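# Set the drink can upright on the cork coaster

## Task

Put the drink can standing upright at the centre of the round cork coaster. The can has to sit on that coaster, and the coaster has to sit either on the table or on the other coaster, with the gripper supporting neither of them. Release the can and pull the hand away at the end; a result that stays in place only because the robot holds it does not count.

## Robot and tools

Robot: one Franka FR3 arm with seven revolute joints and a two-finger parallel gripper. Cameras: cam_head_left, cam_head_right, cam_high, cam_low (fixed) and cam_wrist (a fisheye on the hand), each 504x504 pixels. Their calibration is approximate, so expect a few millimetres and a couple of degrees of error.

Frame: the scene frame has its origin on the table surface directly under the arm base. +z is up, and +y lies to the left when facing along +x. The base itself may sit slightly tilted. Each result reports end_effector_position in metres and end_effector_quat_wxyz in this frame; the position becomes less accurate far from the base. That point sits between the pads when closed. The fingers extend along the gripper's +z and open and close along its y. Closed fingertips stick out about 33 mm beyond that point, fully open ones about 9 mm, and closing pushes the tips about 24 mm farther out, so keep that much clearance above surfaces.

execute_actions takes "actions", a list holding zero or one item, plus an optional boolean "pictures" (images come by default).
- Empty list: nothing is commanded; you just get the current state.
- Motion: {"rows": [...], "steps": n}, with 1 to 15 rows and steps from 1 to 15 (default 15). Each step lasts 1/30 s and uses one row; if the rows run out, the final row repeats.
- Wait: {"steps": n} alone, n up to 300; it returns once n steps have elapsed since the previous result, and your thinking time is part of that.
A call that is refused does nothing at all.

Each row is a single list of 10 numbers for the one arm. The first seven are absolute joint target angles in radians, in this order (stated ranges): joint1 waist -2.744..2.744, joint2 shoulder -1.784..1.784, joint3 upper arm roll -2.901..2.901, joint4 elbow -3.042..-0.152, joint5 forearm roll -2.807..2.807, joint6 wrist pitch 0.544..4.517, joint7 wrist roll -3.016..3.016. They use the same convention as the Joint positions line, so copying that line and editing it gives a valid target. The actual limits can differ by up to 0.018 rad. A target more than 0.018 rad beyond a stated limit, and also farther out than the joint currently is, gets the call refused; a target past the real limit is clipped there, and the result may then say "joint sent to its limit" (possibly referring to an earlier motion). The last three numbers are gripper controls, each in [-1, 1]: position (+1 = fully open at 140 mm, pads touch near -0.8, -1 = close until blocked), force_limit (roughly 14 N at -1, 60 N at 0, 107 N at +1 for parts under 40 mm), and speed (about 30, 140, 250 mm/s at -1, 0, +1).

Motion limits: every step, each joint target is kept within a set distance of the measured angle (0.248 rad for joints 1-4, 0.677 for joint5, 0.715 for joint6, 1.54 for joint7), and if the targets would shift the hand more than 70 mm, they are all scaled back. Big moves therefore take several calls. Between calls the arm keeps heading to the last row sent until it practically stops moving or a step is HELD. HELD marks steps where your row was partly or fully not passed on; "joint command not followed" means the controller's clearance check (mount blocks and posts count as the arm) altered or blocked targets.

Gripping: close with position -1 and confirm object_status is 2. Codes: 0 moving, 1 blocked while opening, 2 blocked while closing (holding something), 3 reached the target or pads touching (a thin item might still be held). Stopped fingers stay put until the position number changes by at least 0.01, or the object slips or yields. To squeeze harder while status is 2, increase force_limit and switch position between -1 and -0.98. position_measured is in counts: 3 open, 230 pads touching, not linear in mm.

Other result lines: Joint positions and Joint velocities (rad, rad/s, column order), Joint torques (total drive output, noisy and offset), External joint torques (estimated outside load including friction and held weight, or "no reading").

Faults: reaching a joint load limit (waist 35, shoulder 35, upper arm roll 32, elbow 30, forearm roll 12, wrist pitch 12, wrist roll 12 N m) or 40 N of outside force on the arm, tool or held object (weight included) freezes the arm for 10 s and drops the remainder of that call. Holding loads warms the motors; MOTOR HOT warns, and an OVER-TEMPERATURE FAULT brakes the arm until it cools. Objects may occasionally be tugged or nudged by outside disturbances.

zoom_image: {"camera": name, "region": [x0, y0, x1, y1]} in pixels of that camera's latest image, origin top-left, at most 504x504; returns an enlarged crop.

finished_scene: {"scene": number of the current scene}; irreversible, reports whether the goal holds and then loads the next task. Answering without any tool call ends the run.

Avoid knocking anything off the table (instant failure), dropping or slamming the can, hard collisions, and heavy pressing. Move smoothly, release the can gently, and retreat before finishing.

Each tool is called after "Call:" as a command line: name --argument value for each argument, lists and objects as JSON in quotes; but a table of rows of numbers goes row by row, as --pt "numbers of a row", without its own name.

## Session

Call:
execute_actions --actions '[]'

Scene clock: 0.00 s of 4250.00 s.
end_effector_position=(+0.6234, +0.3593, +0.3362) position_measured=3 object_status=3 end_effector_quat_wxyz=(+0.265, -0.493, +0.823, +0.095)
Joint positions: [ 0.489  0.087 -0.006 -1.968  0.437  2.536  0.646]
Joint velocities: [-0.    -0.     0.001  0.    -0.001  0.     0.001]
Joint torques (N m, as the joint torque sensors report them, + toward a larger angle): no reading
External joint torques (N m, as the arm's controller estimates them; a push from outside toward a larger angle lowers the number): no reading

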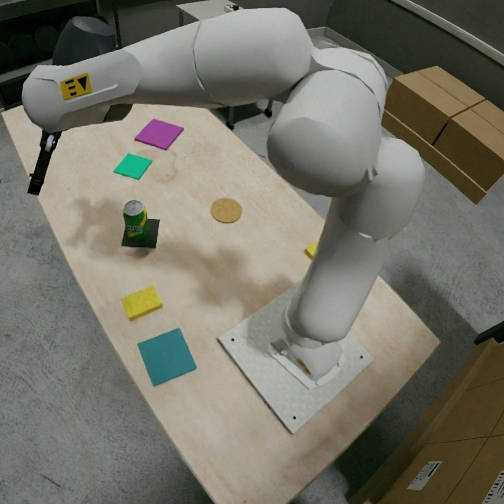

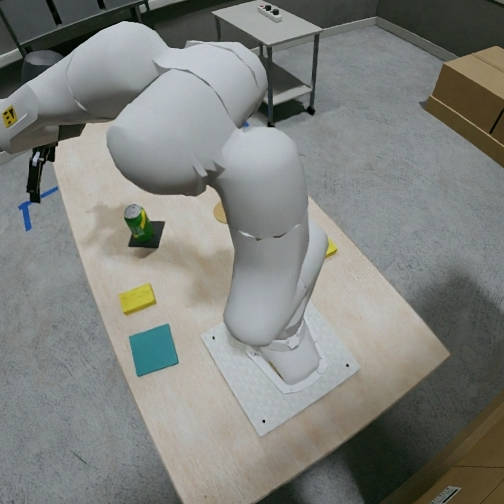

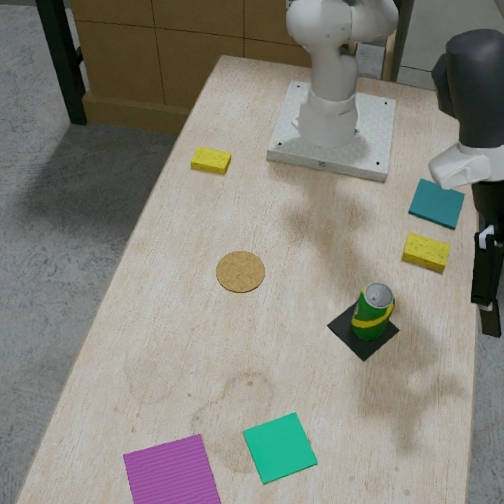

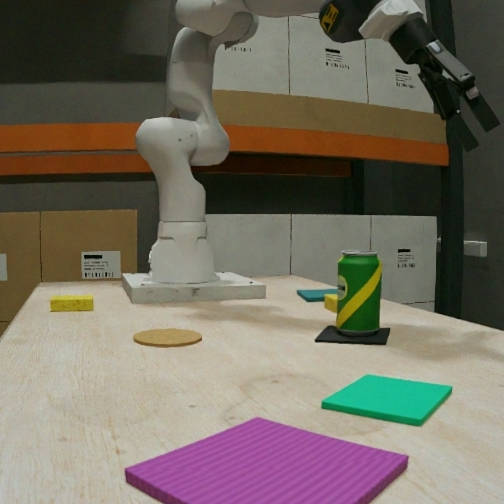

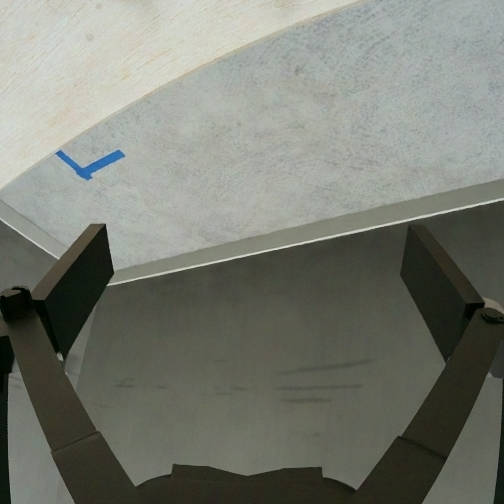

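Call:
execute_actions --actions '[{"rows":[[0.3,-0.05,0,-2.0,0,1.95,0.785,1,-0.3,0]]}]' --pictures false

Call:
execute_actions --actions '[{"steps":50}]'

Scene clock: 7.87 s of 4250.00 s.
end_effector_position=(+0.5493, +0.1667, +0.3157) position_measured=3 object_status=3 end_effector_quat_wxyz=(+0.054, -0.521, +0.852, -0.006)
Joint positions: [ 0.304 -0.047 -0.001 -1.996  0.038  2.051  0.73 ]
Joint velocities: [-0.077 -0.044 -0.004 -0.022 -0.311 -0.587  0.165]
Joint torques (N m, as the joint torque sensors report them, + toward a larger angle): [  0.23 -28.18  -0.16  23.02   0.38   1.99   0.28]
External joint torques (N m, as the arm's controller estimates them; a push from outside toward a larger angle lowers the number): [-1.73  0.76 -2.07 -1.23 -0.56 -0.86  0.28]
Steps of this call (steps 1 to 90: nothing new was sent; then 4.37 s passed at rest; steps 91 to 105: all 15 steps of this action). Readings (joint positions | what the end effector reports):
91: [0.477 0.080 0.001 -1.971 0.405 2.504 0.650] | position_measured=3 object_status=3
92: [0.461 0.068 0.004 -1.976 0.369 2.467 0.655] | position_measured=3 object_status=3
94: [0.426 0.042 0.005 -1.982 0.303 2.397 0.664] | position_measured=3 object_status=3
98: [0.362 -0.004 0.002 -1.987 0.186 2.263 0.685] | position_measured=3 object_status=3
105: the state above

Scene clock: 9.53 s of 4250.00 s.
end_effector_position=(+0.5219, +0.1485, +0.3047) position_measured=3 object_status=3 end_effector_quat_wxyz=(+0.003, -0.505, +0.863, -0.008)
Joint positions: [ 0.301 -0.048 -0.001 -1.998  0.002  1.955  0.779]
Joint velocities: [-0.    -0.     0.    -0.001 -0.     0.     0.001]
Joint torques (N m, as the joint torque sensors report them, + toward a larger angle): [ -1.33 -29.75   0.4   22.52   0.28   1.76   0.27]
External joint torques (N m, as the arm's controller estimates them; a push from outside toward a larger angle lowers the number): [-0.84  0.53  0.95 -1.8  -0.44 -0.72  0.27]
Steps of this call (steps 1 to 30: the robot went on to your last target; steps 31 to 50: nothing new was sent). Readings (joint positions | what the end effector reports):
1: [0.302 -0.048 -0.001 -1.996 0.029 2.034 0.735] | position_measured=3 object_status=3
2: [0.302 -0.048 -0.001 -1.997 0.023 2.019 0.740] | position_measured=3 object_status=3
4: [0.301 -0.048 -0.001 -1.998 0.014 1.998 0.748] | position_measured=3 object_status=3
8: [0.301 -0.048 -0.001 -1.998 0.006 1.974 0.759] | position_measured=3 object_status=3
50: the state above
The arm was judged still, so your last target was given up. Only a new action makes it travel on or press farther. Fingers that are still opening or closing keep moving.
camera_calibration (this result's frames):
cam_wrist: T_world_to_cam=[[-0.867126, 0.496507, -0.03966, 0.390694], [0.428246, 0.78383, 0.449684, -0.472253], [0.254358, 0.372949, -0.892307, 0.26208], [0, 0, 0, 1]] pos_world=[0.474359, 0.078442, 0.461715]

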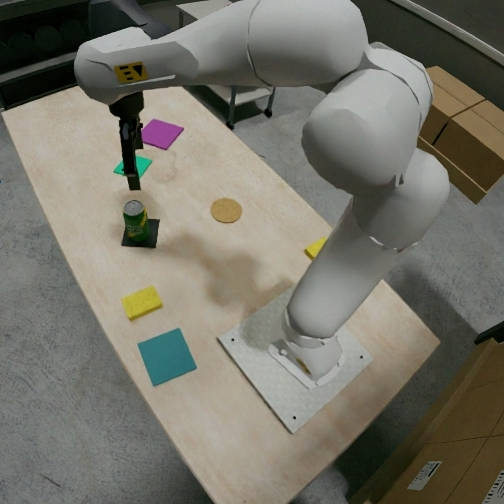

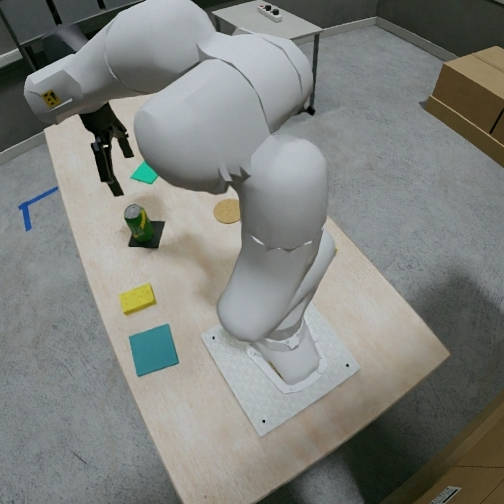

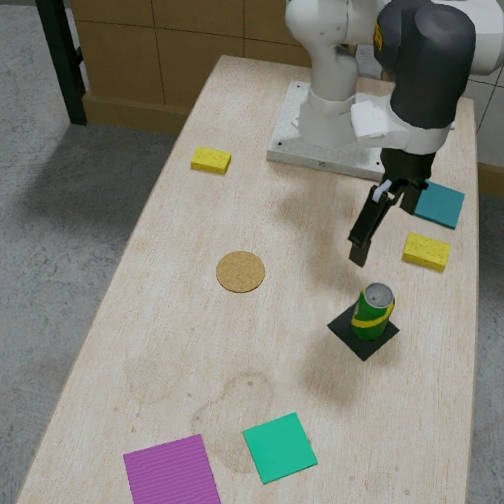

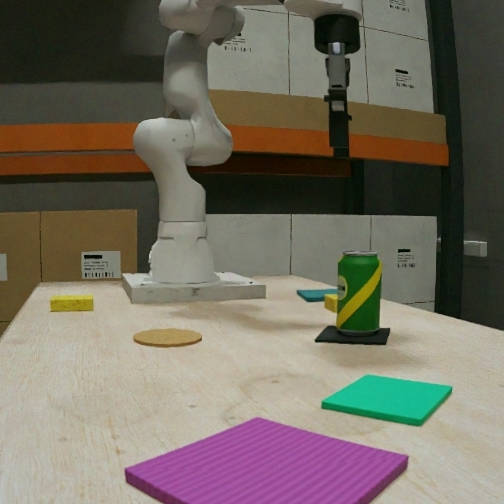

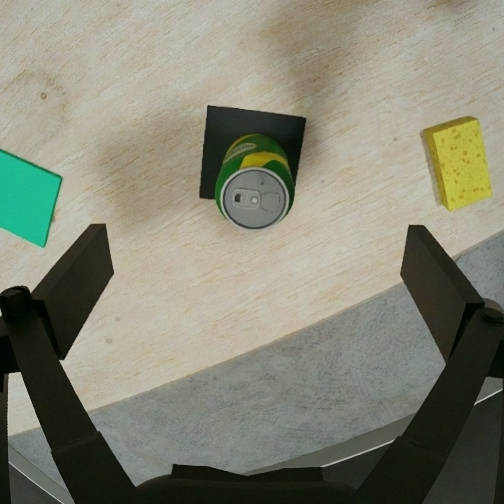

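Call:
execute_actions --actions '[{"rows":[[0.337,0.15,0,-2.08,0,2.23,0.785,1,-0.3,0]]}]' --pictures false

Call:
execute_actions --actions '[{"steps":30}]'

Scene clock: 14.40 s of 4250.00 s.
end_effector_position=(+0.5337, +0.1698, +0.1747) position_measured=3 object_status=3 end_effector_quat_wxyz=(-0.015, -0.520, +0.854, -0.004)
Joint positions: [ 0.336  0.154 -0.001 -2.083  0.002  2.204  0.78 ]
Joint velocities: [ 0.    -0.049  0.     0.023  0.001  0.135  0.002]
Joint torques (N m, as the joint torque sensors report them, + toward a larger angle): [  0.03 -33.23  -0.12  22.6    0.22   2.84   0.25]
External joint torques (N m, as the arm's controller estimates them; a push from outside toward a larger angle lowers the number): [ 0.61  0.98  0.27  0.84 -0.39  0.63  0.25]
Steps of this call (steps 1 to 90: nothing new was sent; then 1.37 s passed at rest; steps 91 to 105: all 15 steps of this action). Readings (joint positions | what the end effector reports):
91: [0.304 -0.040 -0.003 -2.001 0.002 1.978 0.780] | position_measured=3 object_status=3
92: [0.308 -0.018 -0.003 -2.007 0.002 2.005 0.780] | position_measured=3 object_status=3
94: [0.318 0.040 -0.003 -2.029 0.002 2.057 0.780] | position_measured=3 object_status=3
98: [0.333 0.144 -0.001 -2.077 0.002 2.145 0.780] | position_measured=3 object_status=3
105: the state above

Scene clock: 15.40 s of 4250.00 s.
end_effector_position=(+0.5413, +0.1722, +0.1787) position_measured=3 object_status=3 end_effector_quat_wxyz=(-0.003, -0.520, +0.854, -0.007)
Joint positions: [ 0.336  0.151 -0.001 -2.081  0.002  2.225  0.78 ]
Joint velocities: [-0.     0.    -0.    -0.    -0.     0.001 -0.001]
Joint torques (N m, as the joint torque sensors report them, + toward a larger angle): [ -0.19 -33.91  -0.05  22.55   0.12   2.92   0.24]
External joint torques (N m, as the arm's controller estimates them; a push from outside toward a larger angle lowers the number): [ 0.31  1.58  0.27 -0.23 -0.5   0.48  0.24]
Steps of this call (steps 1 to 30: the robot went on to your last target). Readings (joint positions | what the end effector reports):
1: [0.336 0.152 -0.001 -2.082 0.002 2.208 0.780] | position_measured=3 object_status=3
2: [0.336 0.151 -0.001 -2.081 0.002 2.211 0.780] | position_measured=3 object_status=3
4: [0.336 0.151 -0.001 -2.081 0.002 2.216 0.780] | position_measured=3 object_status=3
8: [0.336 0.151 -0.001 -2.081 0.002 2.221 0.780] | position_measured=3 object_status=3
30: the state above
The arm was judged still, so your last target was given up. Only a new action makes it travel on or press farther. Fingers that are still opening or closing keep moving.
camera_calibration (this result's frames):
cam_wrist: T_world_to_cam=[[-0.884007, 0.466398, -0.0316845, 0.40362], [0.406212, 0.799937, 0.441692, -0.431916], [0.23135, 0.377589, -0.896607, 0.148276], [0, 0, 0, 1]] pos_world=[0.497949, 0.101271, 0.336507]

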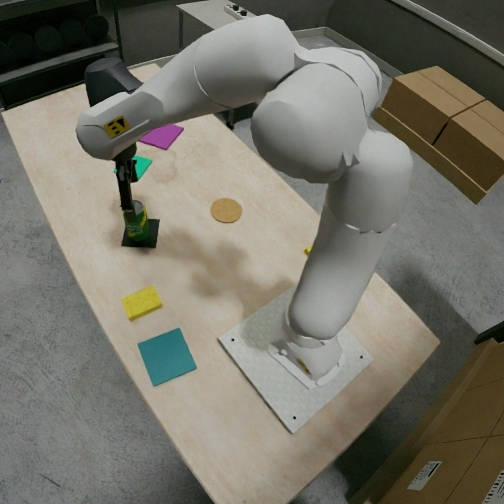

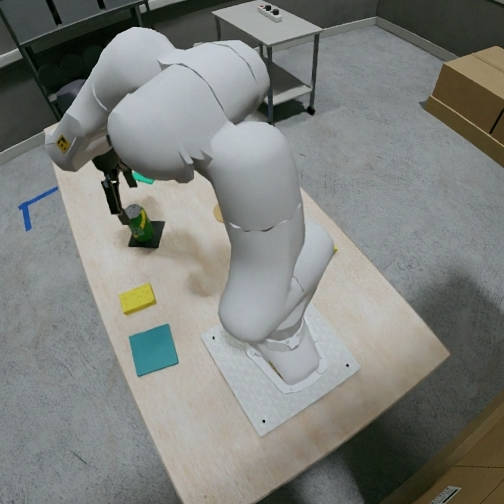

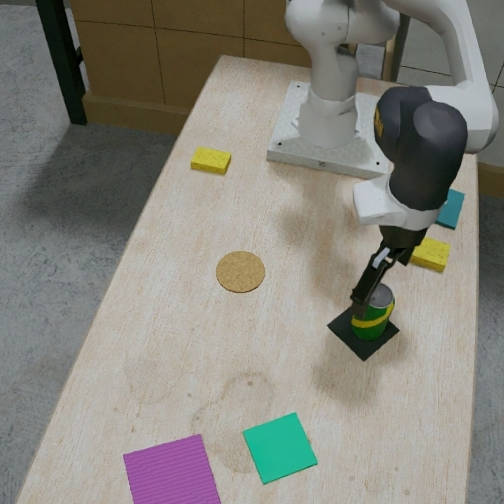

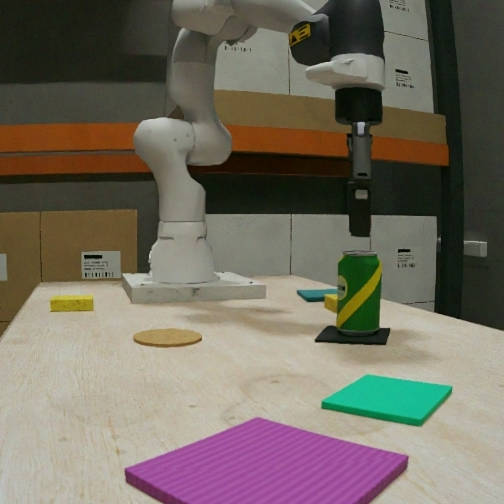

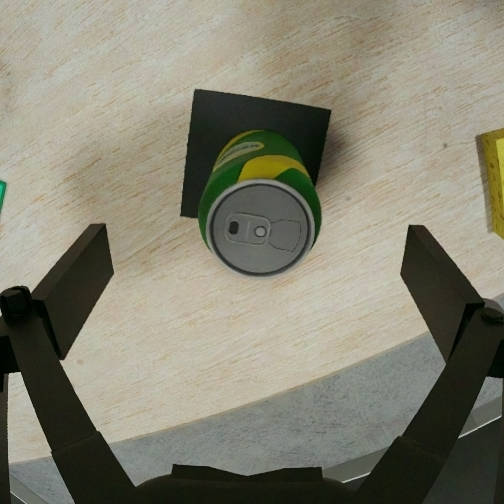

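Aligned. Ramp down.

Call:
execute_actions --actions '[{"rows":[[0.342,0.16,0,-2.085,0,2.26,0.785,1,-0.3,0],[0.342,0.17,0,-2.09,0,2.28,0.785,1,-0.3,0],[0.342,0.18,0,-2.095,0,2.3,0.785,1,-0.3,0],[0.342,0.19,0,-2.1,0,2.32,0.785,1,-0.3,0],[0.342,0.2,0,-2.105,0,2.34,0.785,1,-0.3,0],[0.342,0.21,0,-2.11,0,2.36,0.785,1,-0.3,0],[0.342,0.22,0,-2.114,0,2.375,0.785,1,-0.3,0],[0.342,0.23,0,-2.118,0,2.39,0.785,1,-0.3,0],[0.342,0.24,0,-2.122,0,2.405,0.785,1,-0.3,0],[0.342,0.25,0,-2.126,0,2.42,0.785,1,-0.3,0],[0.342,0.26,0,-2.13,0,2.43,0.785,1,-0.3,0],[0.342,0.27,0,-2.134,0,2.43,0.785,1,-0.3,0],[0.342,0.28,0,-2.137,0,2.43,0.785,1,-0.3,0],[0.342,0.286,0,-2.138,0,2.43,0.785,1,-0.3,0]]}]' --pictures false

Call:
execute_actions --actions '[{"steps":10}]' --pictures false

Call:
execute_actions --actions '[{"rows":[[0.342,0.286,0,-2.138,0,2.43,0.785,-1,-0.3,0]]}]' --pictures false

Call:
execute_actions --actions '[{"steps":15}]'

Scene clock: 21.57 s of 4250.00 s.
end_effector_position=(+0.5401, +0.1730, +0.1004) position_measured=3 object_status=3 end_effector_quat_wxyz=(-0.006, -0.522, +0.853, -0.006)
Joint positions: [ 0.34   0.275 -0.001 -2.133  0.002  2.396  0.78 ]
Joint velocities: [ 0.     0.22   0.    -0.085 -0.     0.162 -0.   ]
Joint torques (N m, as the joint torque sensors report them, + toward a larger angle): [  0.18 -38.86  -0.46  21.84   0.12   3.27   0.26]
External joint torques (N m, as the arm's controller estimates them; a push from outside toward a larger angle lowers the number): [ 0.84  3.85 -0.14 -1.89 -0.44  0.44  0.26]
Steps of this call (steps 1 to 90: nothing new was sent; then 2.67 s passed at rest; steps 91 to 105: all 15 steps of this action). Readings (joint positions | what the end effector reports):
91: [0.336 0.152 -0.001 -2.081 0.002 2.230 0.780] | position_measured=3 object_status=3
92: [0.337 0.154 -0.001 -2.082 0.002 2.238 0.780] | position_measured=3 object_status=3
94: [0.339 0.165 -0.001 -2.087 0.002 2.261 0.780] | position_measured=3 object_status=3
98: [0.340 0.204 -0.001 -2.105 0.002 2.318 0.780] | position_measured=3 object_status=3
105: the state above

Scene clock: 21.90 s of 4250.00 s.
end_effector_position=(+0.5419, +0.1735, +0.0934) position_measured=3 object_status=3 end_effector_quat_wxyz=(-0.002, -0.522, +0.853, -0.007)
Joint positions: [ 0.34   0.288 -0.001 -2.138  0.002  2.421  0.78 ]
Joint velocities: [ 0.001 -0.    -0.    -0.001  0.     0.027 -0.001]
Joint torques (N m, as the joint torque sensors report them, + toward a larger angle): [  0.03 -36.39  -0.29  20.22   0.09   2.9    0.23]
External joint torques (N m, as the arm's controller estimates them; a push from outside toward a larger angle lowers the number): [ 0.55  1.45 -0.1  -0.5  -0.44  0.47  0.23]
Steps of this call (steps 1 to 10: the robot went on to your last target). Readings (joint positions | what the end effector reports):
1: [0.340 0.281 -0.001 -2.136 0.002 2.400 0.780] | position_measured=3 object_status=3
2: [0.340 0.285 -0.001 -2.138 0.002 2.404 0.780] | position_measured=3 object_status=3
4: [0.340 0.288 -0.001 -2.138 0.002 2.410 0.780] | position_measured=3 object_status=3
8: [0.340 0.288 -0.001 -2.138 0.002 2.419 0.780] | position_measured=3 object_status=3
10: the state above

Scene clock: 22.40 s of 4250.00 s.
end_effector_position=(+0.5433, +0.1740, +0.0940) position_measured=108 object_status=0 end_effector_quat_wxyz=(-0.000, -0.522, +0.853, -0.008)
Joint positions: [ 0.34   0.287 -0.001 -2.138  0.002  2.425  0.78 ]
Joint velocities: [ 0.001 -0.001 -0.002 -0.001  0.002 -0.    -0.   ]
Joint torques (N m, as the joint torque sensors report them, + toward a larger angle): [  0.24 -36.53   0.06  20.11   0.14   2.93   0.24]
External joint torques (N m, as the arm's controller estimates them; a push from outside toward a larger angle lowers the number): [ 0.72  1.3   0.19 -0.58 -0.38  0.49  0.24]
Steps of this call (steps 1 to 15: all 15 steps of this action). Readings (joint positions | what the end effector reports):
1: [0.340 0.288 -0.001 -2.138 0.002 2.422 0.780] | position_measured=3 object_status=0
2: [0.340 0.287 -0.001 -2.138 0.002 2.422 0.780] | position_measured=9 object_status=0
4: [0.340 0.287 -0.001 -2.138 0.002 2.423 0.780] | position_measured=24 object_status=0
8: [0.340 0.287 -0.001 -2.138 0.002 2.424 0.780] | position_measured=55 object_status=0
15: the state above

Scene clock: 22.90 s of 4250.00 s.
end_effector_position=(+0.5436, +0.1743, +0.0942) position_measured=128 object_status=2 end_effector_quat_wxyz=(+0.000, -0.522, +0.853, -0.008)
Joint positions: [ 0.341  0.287 -0.001 -2.138  0.001  2.426  0.78 ]
Joint velocities: [ 0.    -0.    -0.001  0.     0.002  0.     0.   ]
Joint torques (N m, as the joint torque sensors report them, + toward a larger angle): [ -0.22 -35.97  -0.35  20.24   0.19   2.87   0.27]
External joint torques (N m, as the arm's controller estimates them; a push from outside toward a larger angle lowers the number): [ 0.37  2.02 -0.11 -0.64 -0.34  0.4   0.27]
Steps of this call (steps 1 to 15: the robot went on to your last target). Readings (joint positions | what the end effector reports):
1: [0.340 0.287 -0.001 -2.138 0.002 2.425 0.780] | position_measured=115 object_status=0
2: [0.341 0.287 -0.001 -2.138 0.001 2.426 0.780] | position_measured=123 object_status=0
4: [0.341 0.287 -0.001 -2.138 0.001 2.426 0.780] | position_measured=128 object_status=0
8: [0.341 0.287 -0.001 -2.138 0.001 2.426 0.780] | position_measured=128 object_status=2
15: the state above
The arm was judged still, so your last target was given up. Only a new action makes it travel on or press farther. Fingers that are still opening or closing keep moving.
camera_calibration (this result's frames):
cam_wrist: T_world_to_cam=[[-0.886072, 0.462055, -0.0371806, 0.404392], [0.399108, 0.801233, 0.445801, -0.393956], [0.235775, 0.380173, -0.89436, 0.0682087], [0, 0, 0, 1]] pos_world=[0.499469, 0.102868, 0.251665]

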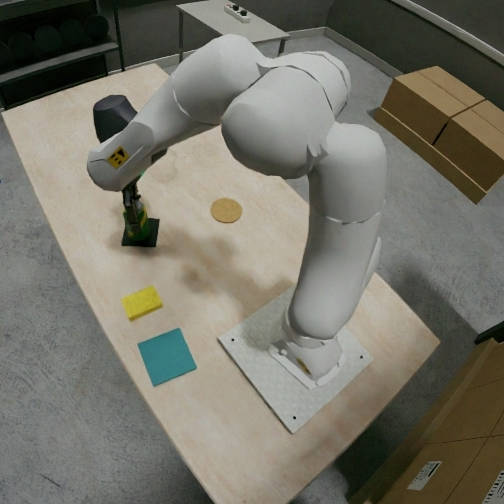

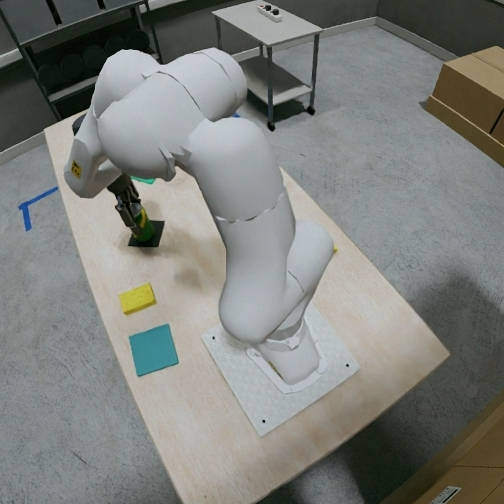

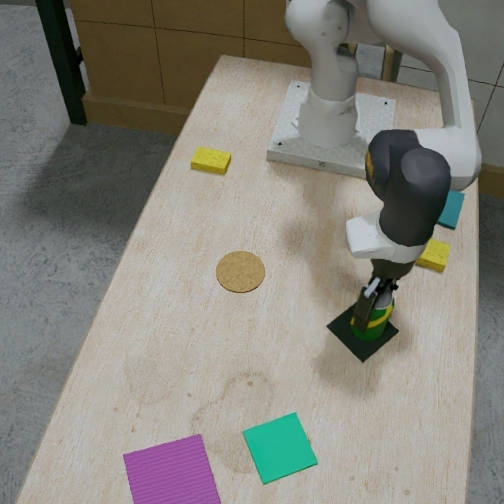

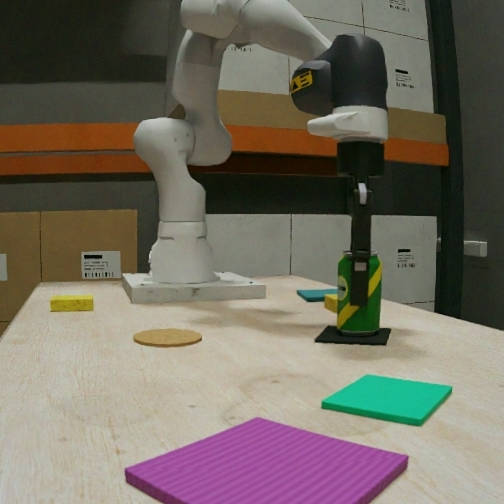

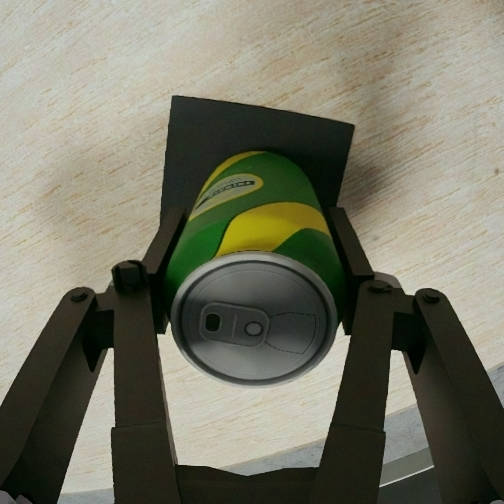

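Call:
execute_actions --actions '[{"rows":[[0.342,0.275,0,-2.135,0,2.41,0.785,-1,-0.3,0],[0.342,0.265,0,-2.135,0,2.4,0.785,-1,-0.3,0],[0.342,0.25,0,-2.135,0,2.39,0.785,-1,-0.3,0],[0.342,0.235,0,-2.135,0,2.38,0.785,-1,-0.3,0],[0.342,0.22,0,-2.14,0,2.37,0.785,-1,-0.3,0],[0.34,0.205,0,-2.15,0,2.36,0.785,-1,-0.3,0],[0.33,0.19,0,-2.16,0,2.36,0.785,-1,-0.3,0],[0.31,0.175,0,-2.18,0,2.36,0.785,-1,-0.3,0],[0.29,0.16,0,-2.2,0,2.36,0.785,-1,-0.3,0],[0.265,0.145,0,-2.22,0,2.37,0.785,-1,-0.3,0],[0.24,0.13,0,-2.24,0,2.38,0.785,-1,-0.3,0],[0.215,0.115,0,-2.26,0,2.39,0.785,-1,-0.3,0],[0.19,0.1,0,-2.28,0,2.4,0.785,-1,-0.3,0],[0.165,0.085,0,-2.3,0,2.4,0.785,-1,-0.3,0],[0.14,0.07,0,-2.32,0,2.41,0.785,-1,-0.3,0]]}]' --pictures false

Call:
execute_actions --actions '[{"rows":[[0.115,0.06,0,-2.34,0,2.42,0.785,-1,-0.3,0],[0.09,0.05,0,-2.36,0,2.43,0.785,-1,-0.3,0],[0.065,0.045,0,-2.38,0,2.44,0.785,-1,-0.3,0],[0.04,0.045,0,-2.39,0,2.45,0.785,-1,-0.3,0],[0.015,0.045,0,-2.401,0,2.45,0.785,-1,-0.3,0],[-0.01,0.045,0,-2.401,0,2.45,0.785,-1,-0.3,0],[-0.035,0.045,0,-2.401,0,2.45,0.785,-1,-0.3,0],[-0.06,0.045,0,-2.401,0,2.45,0.785,-1,-0.3,0],[-0.085,0.045,0,-2.401,0,2.45,0.785,-1,-0.3,0],[-0.11,0.045,0,-2.401,0,2.45,0.785,-1,-0.3,0],[-0.135,0.045,0,-2.401,0,2.45,0.785,-1,-0.3,0],[-0.16,0.045,0,-2.401,0,2.45,0.785,-1,-0.3,0],[-0.18,0.045,0,-2.401,0,2.45,0.785,-1,-0.3,0],[-0.2,0.045,0,-2.401,0,2.45,0.785,-1,-0.3,0],[-0.21,0.045,0,-2.401,0,2.45,0.785,-1,-0.3,0]]}]' --pictures false

Call:
execute_actions --actions '[{"steps":20}]'

Scene clock: 30.70 s of 4250.00 s.
end_effector_position=(+0.5210, +0.0916, +0.1352) position_measured=128 object_status=2 end_effector_quat_wxyz=(+0.004, -0.462, +0.887, -0.008)
Joint positions: [ 0.198  0.106  0.005 -2.277  0.001  2.389  0.78 ]
Joint velocities: [-0.746 -0.408 -0.081 -0.583 -0.     0.065 -0.002]
Joint torques (N m, as the joint torque sensors report them, + toward a larger angle): [  1.05 -31.82   0.66  23.34   0.2    3.72   0.32]
External joint torques (N m, as the arm's controller estimates them; a push from outside toward a larger angle lowers the number): [-1.42 -1.   -1.32 -0.01 -0.33  0.84  0.32]
Steps of this call (steps 1 to 90: nothing new was sent; then 4.30 s passed at rest; steps 91 to 105: all 15 steps of this action). Readings (joint positions | what the end effector reports):
91: [0.341 0.286 -0.001 -2.138 0.001 2.424 0.780] | position_measured=128 object_status=2
92: [0.341 0.284 -0.001 -2.139 0.001 2.420 0.780] | position_measured=128 object_status=2
94: [0.341 0.271 -0.001 -2.140 0.001 2.408 0.780] | position_measured=128 object_status=2
98: [0.334 0.213 0.002 -2.157 0.001 2.385 0.780] | position_measured=128 object_status=2
105: the state above

Scene clock: 31.20 s of 4250.00 s.
end_effector_position=(+0.4803, -0.0918, +0.1171) position_measured=128 object_status=2 end_effector_quat_wxyz=(-0.004, -0.294, +0.956, -0.004)
Joint positions: [-0.165  0.056  0.005 -2.403  0.003  2.445  0.78 ]
Joint velocities: [-0.549 -0.    -0.04  -0.005  0.003  0.026  0.   ]
Joint torques (N m, as the joint torque sensors report them, + toward a larger angle): [ -0.6  -33.33  -1.68  21.04  -0.24   2.45   0.31]
External joint torques (N m, as the arm's controller estimates them; a push from outside toward a larger angle lowers the number): [-4.94 -3.57 -5.71  0.98 -0.63  0.08  0.31]
Steps of this call (steps 1 to 15: all 15 steps of this action). Readings (joint positions | what the end effector reports):
1: [0.171 0.092 0.003 -2.297 0.001 2.393 0.780] | position_measured=128 object_status=2
2: [0.145 0.080 0.002 -2.316 0.001 2.398 0.780] | position_measured=128 object_status=2
4: [0.094 0.061 0.000 -2.353 0.001 2.411 0.780] | position_measured=128 object_status=2
8: [-0.003 0.055 0.001 -2.395 0.002 2.431 0.780] | position_measured=128 object_status=2
15: the state above

Scene clock: 31.87 s of 4250.00 s.
end_effector_position=(+0.4762, -0.1168, +0.1198) position_measured=128 object_status=2 end_effector_quat_wxyz=(-0.001, -0.270, +0.963, -0.005)
Joint positions: [-0.209  0.051 -0.002 -2.403  0.002  2.445  0.78 ]
Joint velocities: [ 0.001  0.001 -0.001  0.002 -0.001  0.    -0.   ]
Joint torques (N m, as the joint torque sensors report them, + toward a larger angle): [ -1.11 -30.85   0.93  21.03   0.01   2.95   0.26]
External joint torques (N m, as the arm's controller estimates them; a push from outside toward a larger angle lowers the number): [-0.86 -1.15  1.13  0.4  -0.51  0.48  0.26]
Steps of this call (steps 1 to 20: the robot went on to your last target). Readings (joint positions | what the end effector reports):
1: [-0.180 0.056 0.003 -2.403 0.003 2.445 0.780] | position_measured=128 object_status=2
2: [-0.191 0.055 0.001 -2.403 0.002 2.445 0.780] | position_measured=128 object_status=2
4: [-0.205 0.053 -0.002 -2.403 0.002 2.445 0.780] | position_measured=128 object_status=2
8: [-0.209 0.051 -0.003 -2.403 0.002 2.445 0.780] | position_measured=128 object_status=2
20: the state above
camera_calibration (this result's frames):
cam_wrist: T_world_to_cam=[[-0.512294, 0.858175, -0.0330211, 0.347937], [0.75984, 0.470841, 0.448276, -0.35593], [0.400247, 0.204558, -0.893285, 0.118691], [0, 0, 0, 1]] pos_world=[0.40119, -0.155284, 0.277069]

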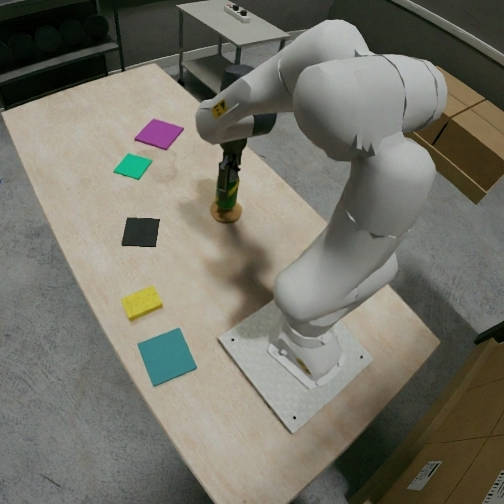

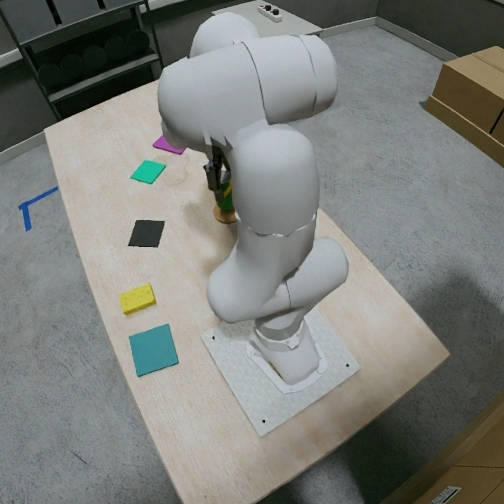

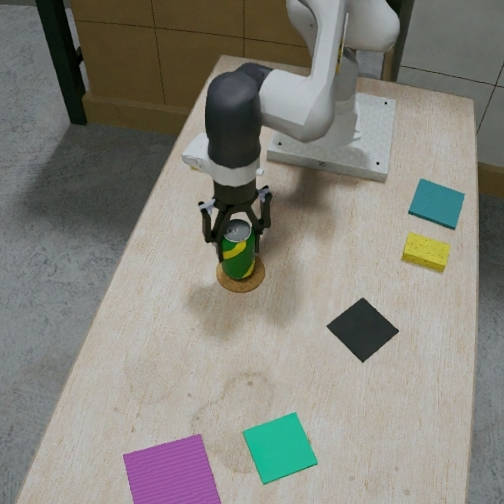

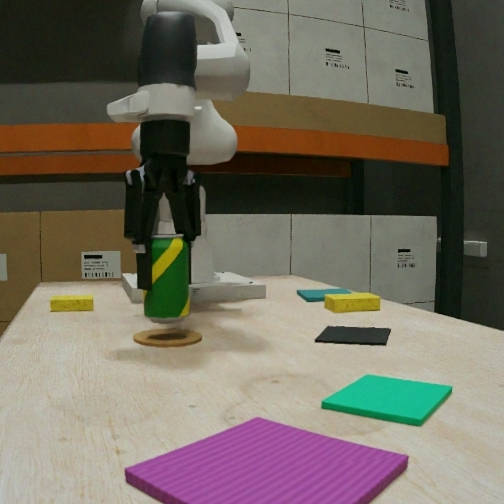

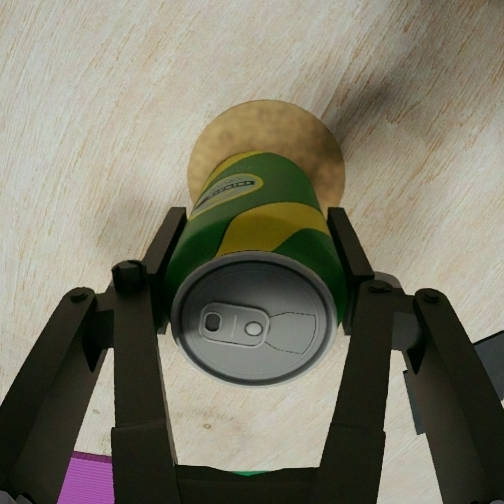

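Call:
execute_actions --actions '[{"rows":[[-0.205,0.05,0,-2.42,0,2.48,0.785,-1,-0.3,0],[-0.205,0.05,0,-2.43,0,2.5,0.785,-1,-0.3,0],[-0.205,0.058,0,-2.446,0,2.515,0.785,-1,-0.3,0]]}]' --pictures false

Call:
execute_actions --actions '[{"steps":10}]'

Call:
zoom_image --camera "cam_high" --region '[190,210,290,310]'

Call:
zoom_image --camera "cam_low" --region '[110,240,230,360]'

Scene clock: 37.87 s of 4250.00 s.
end_effector_position=(+0.4669, -0.1137, +0.1018) position_measured=128 object_status=2 end_effector_quat_wxyz=(-0.000, -0.271, +0.963, -0.006)
Joint positions: [-0.207  0.062 -0.002 -2.448  0.002  2.503  0.78 ]
Joint velocities: [ 0.001  0.     0.001 -0.    -0.001  0.026 -0.001]
Joint torques (N m, as the joint torque sensors report them, + toward a larger angle): [  0.32 -30.03   0.87  19.93  -0.01   3.22   0.29]
External joint torques (N m, as the arm's controller estimates them; a push from outside toward a larger angle lowers the number): [ 0.63 -0.73  1.12  0.16 -0.49  0.78  0.29]
Steps of this call (steps 1 to 15: the robot went on to your last target; steps 16 to 90: nothing new was sent; then 2.50 s passed at rest; steps 91 to 105: all 15 steps of this action). Readings (joint positions | what the end effector reports):
91: [-0.209 0.050 -0.002 -2.406 0.002 2.450 0.780] | position_measured=128 object_status=2
92: [-0.208 0.050 -0.002 -2.412 0.002 2.458 0.780] | position_measured=128 object_status=2
94: [-0.208 0.053 -0.002 -2.430 0.002 2.475 0.780] | position_measured=128 object_status=2
98: [-0.207 0.062 -0.002 -2.446 0.002 2.491 0.780] | position_measured=128 object_status=2
105: the state above

Scene clock: 38.20 s of 4250.00 s.
end_effector_position=(+0.4680, -0.1140, +0.1022) position_measured=128 object_status=2 end_effector_quat_wxyz=(+0.001, -0.271, +0.963, -0.007)
Joint positions: [-0.207  0.062 -0.002 -2.448  0.002  2.507  0.78 ]
Joint velocities: [-0.001 -0.001  0.    -0.    -0.001  0.003 -0.   ]
Joint torques (N m, as the joint torque sensors report them, + toward a larger angle): [  0.81 -29.84   0.58  19.98   0.05   3.34   0.24]
External joint torques (N m, as the arm's controller estimates them; a push from outside toward a larger angle lowers the number): [ 1.16 -0.44  0.86  0.1  -0.43  0.87  0.25]
Steps of this call (steps 1 to 10: the robot went on to your last target). Readings (joint positions | what the end effector reports):
1: [-0.207 0.062 -0.002 -2.448 0.002 2.504 0.780] | position_measured=128 object_status=2
2: [-0.207 0.062 -0.002 -2.448 0.002 2.505 0.780] | position_measured=128 object_status=2
4: [-0.207 0.062 -0.002 -2.448 0.002 2.506 0.780] | position_measured=128 object_status=2
8: [-0.207 0.062 -0.002 -2.448 0.002 2.507 0.780] | position_measured=128 object_status=2
10: the state above
camera_calibration (this result's frames):
cam_wrist: T_world_to_cam=[[-0.514114, 0.85692, -0.0370786, 0.341834], [0.756349, 0.473314, 0.451564, -0.341555], [0.404505, 0.204111, -0.891468, 0.103356], [0, 0, 0, 1]] pos_world=[0.392268, -0.152357, 0.259048]

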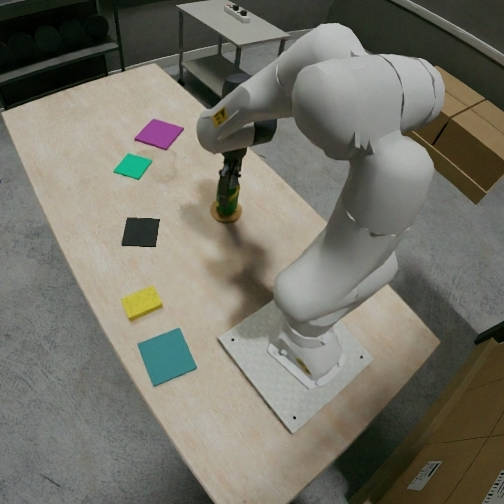

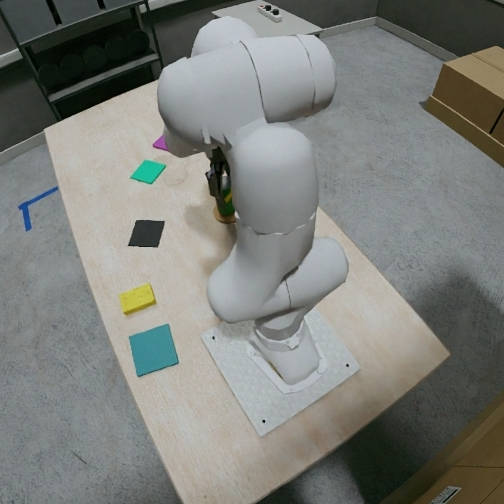

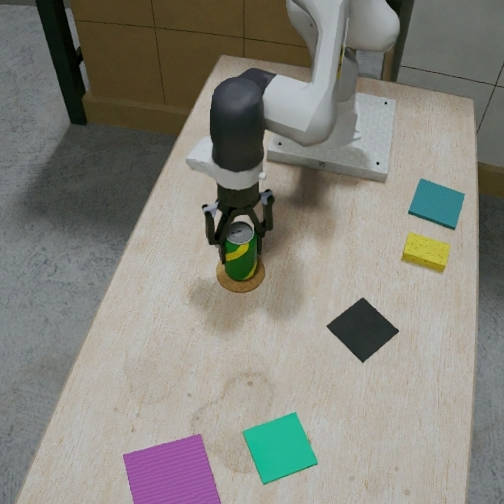

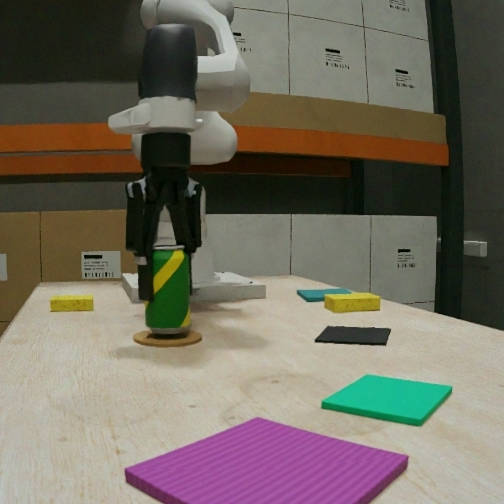

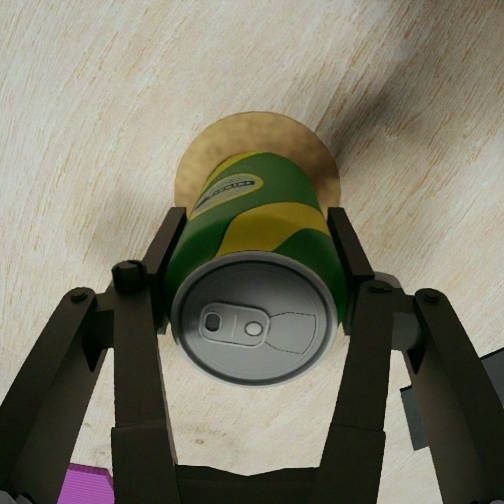

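Region (190, 210, 290, 310) of cam_high's 504x504 image, scaled by 5.040, with more detail than that image has.

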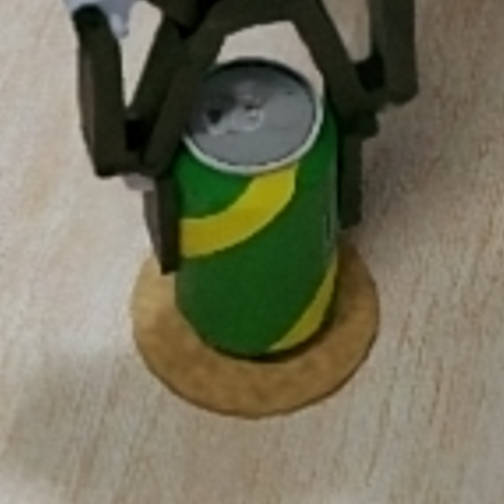

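Region (110, 240, 230, 360) of cam_low's 504x504 image, scaled by 4.200, with more detail than that image has.

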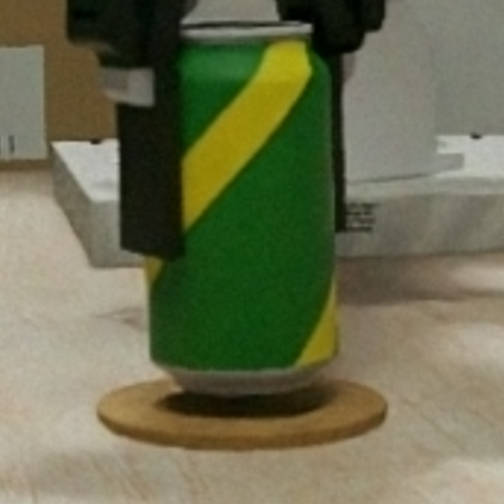

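Call:
execute_actions --actions '[{"rows":[[-0.205,0.064,0,-2.446,0,2.532,0.785,-1,-0.3,0],[-0.205,0.067,0,-2.446,0,2.532,0.785,-1,-0.3,0],[-0.205,0.07,0,-2.446,0,2.532,0.785,-1,-0.3,0],[-0.205,0.075,0,-2.446,0,2.532,0.785,-1,-0.3,0]]}]' --pictures false

Call:
execute_actions --actions '[{"rows":[[-0.205,0.075,0,-2.446,0,2.532,0.785,1,-0.3,0]]}]' --pictures false

Call:
execute_actions --actions '[{"rows":[[-0.205,0.06,0,-2.44,0,2.48,0.785,1,-0.3,0],[-0.205,0.04,0,-2.434,0,2.45,0.785,1,-0.3,0],[-0.205,0.02,0,-2.428,0,2.42,0.785,1,-0.3,0],[-0.205,0,0,-2.42,0,2.39,0.785,1,-0.3,0],[-0.205,-0.02,0,-2.41,0,2.36,0.785,1,-0.3,0],[-0.205,-0.04,0,-2.4,0,2.33,0.785,1,-0.3,0],[-0.205,-0.06,0,-2.39,0,2.3,0.785,1,-0.3,0],[-0.205,-0.08,0,-2.38,0,2.27,0.785,1,-0.3,0],[-0.205,-0.1,0,-2.37,0,2.24,0.785,1,-0.3,0],[-0.205,-0.12,0,-2.36,0,2.21,0.785,1,-0.3,0],[-0.205,-0.15,0,-2.35,0,2.18,0.785,1,-0.3,0],[-0.205,-0.18,0,-2.34,0,2.15,0.785,1,-0.3,0],[-0.205,-0.21,0,-2.33,0,2.12,0.785,1,-0.3,0],[-0.205,-0.25,0,-2.32,0,2.09,0.785,1,-0.3,0],[-0.205,-0.35,0,-2.3,0,2.0,0.785,1,-0.3,0]]}]' --pictures false

Call:
execute_actions --actions '[{"steps":20}]'

Scene clock: 47.83 s of 4250.00 s.
end_effector_position=(+0.4691, -0.1143, +0.0963) position_measured=128 object_status=2 end_effector_quat_wxyz=(+0.002, -0.271, +0.963, -0.007)
Joint positions: [-0.207  0.077 -0.002 -2.448  0.002  2.524  0.78 ]
Joint velocities: [ 0.001  0.002  0.001  0.     0.001  0.006 -0.   ]
Joint torques (N m, as the joint torque sensors report them, + toward a larger angle): [  0.59 -29.1    1.04  19.91   0.03   3.32   0.25]
External joint torques (N m, as the arm's controller estimates them; a push from outside toward a larger angle lowers the number): [ 0.89  0.43  1.26  0.32 -0.44  0.86  0.25]
Steps of this call (steps 1 to 15: the robot went on to your last target; steps 16 to 90: nothing new was sent; then 6.13 s passed at rest; steps 91 to 105: all 15 steps of this action). Readings (joint positions | what the end effector reports):
91: [-0.207 0.063 -0.002 -2.448 0.002 2.510 0.780] | position_measured=128 object_status=2
92: [-0.207 0.064 -0.002 -2.448 0.002 2.513 0.780] | position_measured=128 object_status=2
94: [-0.207 0.068 -0.002 -2.448 0.002 2.517 0.780] | position_measured=128 object_status=2
98: [-0.207 0.077 -0.002 -2.448 0.002 2.521 0.780] | position_measured=128 object_status=2
105: the state above

Scene clock: 48.33 s of 4250.00 s.
end_effector_position=(+0.4706, -0.1146, +0.0970) position_measured=23 object_status=0 end_effector_quat_wxyz=(+0.004, -0.271, +0.963, -0.008)
Joint positions: [-0.207  0.077 -0.002 -2.448  0.002  2.527  0.78 ]
Joint velocities: [ 0.002 -0.002  0.     0.     0.     0.002 -0.002]
Joint torques (N m, as the joint torque sensors report them, + toward a larger angle): [  0.45 -29.05   0.86  19.61   0.05   2.88   0.23]
External joint torques (N m, as the arm's controller estimates them; a push from outside toward a larger angle lowers the number): [ 0.78  0.62  1.11 -0.07 -0.42  0.4   0.23]
Steps of this call (steps 1 to 15: all 15 steps of this action). Readings (joint positions | what the end effector reports):
1: [-0.207 0.077 -0.002 -2.448 0.002 2.524 0.780] | position_measured=128 object_status=0
2: [-0.207 0.077 -0.002 -2.448 0.002 2.524 0.780] | position_measured=128 object_status=0
4: [-0.207 0.077 -0.002 -2.448 0.002 2.525 0.780] | position_measured=107 object_status=0
8: [-0.207 0.077 -0.002 -2.448 0.002 2.526 0.780] | position_measured=76 object_status=0
15: the state above

Scene clock: 48.83 s of 4250.00 s.
end_effector_position=(+0.4780, -0.1143, +0.2535) position_measured=3 object_status=3 end_effector_quat_wxyz=(+0.032, -0.271, +0.962, -0.024)
Joint positions: [-0.207 -0.21  -0.002 -2.337  0.002  2.195  0.78 ]
Joint velocities: [-0.001 -1.145  0.001  0.24  -0.001 -0.889  0.001]
Joint torques (N m, as the joint torque sensors report them, + toward a larger angle): [  0.55 -28.18   0.23  27.95   0.36   2.54   0.17]
External joint torques (N m, as the arm's controller estimates them; a push from outside toward a larger angle lowers the number): [ 0.72  0.05  0.61  0.83 -0.31 -0.89  0.17]
Steps of this call (steps 1 to 15: all 15 steps of this action). Readings (joint positions | what the end effector reports):
1: [-0.207 0.075 -0.002 -2.447 0.002 2.521 0.780] | position_measured=16 object_status=0
2: [-0.207 0.069 -0.002 -2.446 0.002 2.509 0.780] | position_measured=8 object_status=0
4: [-0.207 0.045 -0.002 -2.439 0.002 2.475 0.780] | position_measured=3 object_status=0
8: [-0.207 -0.032 -0.002 -2.404 0.002 2.387 0.780] | position_measured=3 object_status=0
15: the state above

Scene clock: 49.50 s of 4250.00 s.
end_effector_position=(+0.4478, -0.1060, +0.3197) position_measured=3 object_status=3 end_effector_quat_wxyz=(+0.029, -0.271, +0.962, -0.022)
Joint positions: [-0.207 -0.351 -0.002 -2.299  0.002  2.008  0.78 ]
Joint velocities: [ 0.002 -0.     0.001 -0.001 -0.    -0.023 -0.001]
Joint torques (N m, as the joint torque sensors report them, + toward a larger angle): [  0.74 -17.81   0.51  22.56   0.35   1.89   0.23]
External joint torques (N m, as the arm's controller estimates them; a push from outside toward a larger angle lowers the number): [ 0.93  1.67  1.09 -1.88 -0.38 -0.73  0.23]
Steps of this call (steps 1 to 20: the robot went on to your last target). Readings (joint positions | what the end effector reports):
1: [-0.207 -0.250 -0.002 -2.328 0.002 2.163 0.780] | position_measured=3 object_status=3
2: [-0.207 -0.287 -0.002 -2.317 0.002 2.135 0.780] | position_measured=3 object_status=3
4: [-0.207 -0.337 -0.002 -2.299 0.002 2.096 0.780] | position_measured=3 object_status=3
8: [-0.207 -0.356 -0.002 -2.294 0.002 2.048 0.780] | position_measured=3 object_status=3
20: the state above
camera_calibration (this result's frames):
cam_wrist: T_world_to_cam=[[-0.51199, 0.855154, -0.0811036, 0.345597], [0.72606, 0.481279, 0.491128, -0.42649], [0.459024, 0.192566, -0.867303, 0.27044], [0, 0, 0, 1]] pos_world=[0.362462, -0.142356, 0.472044]

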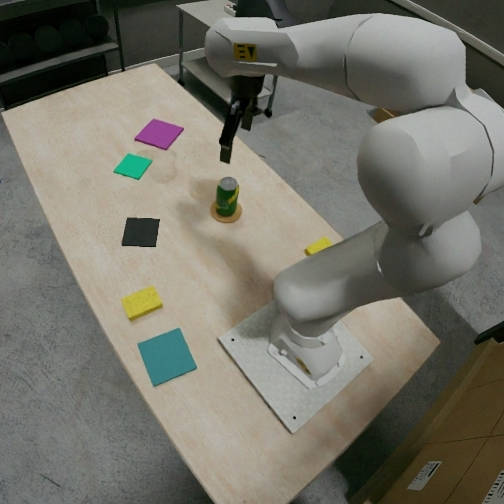

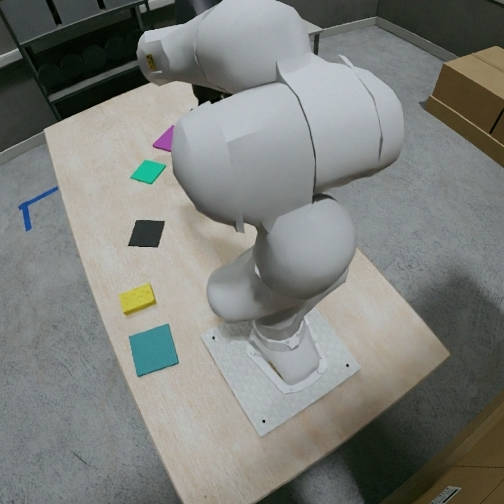

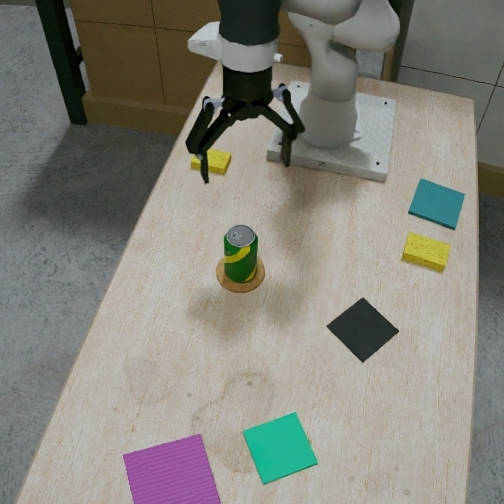

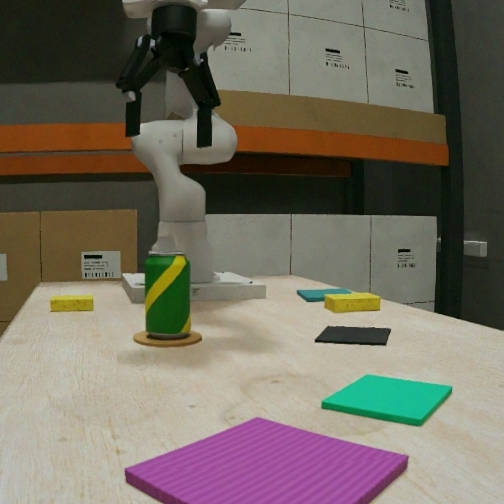

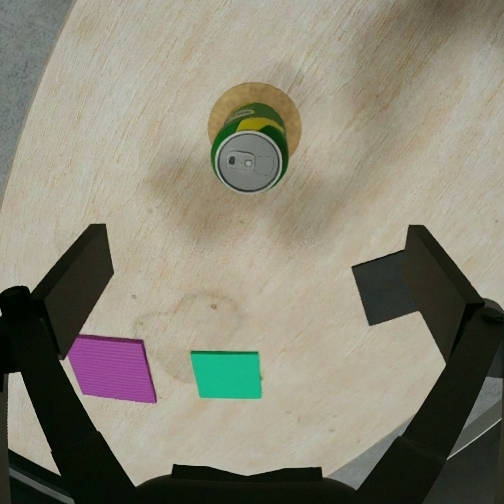

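Call:
finished_scene --scene 1

The scene is finished: the task was done.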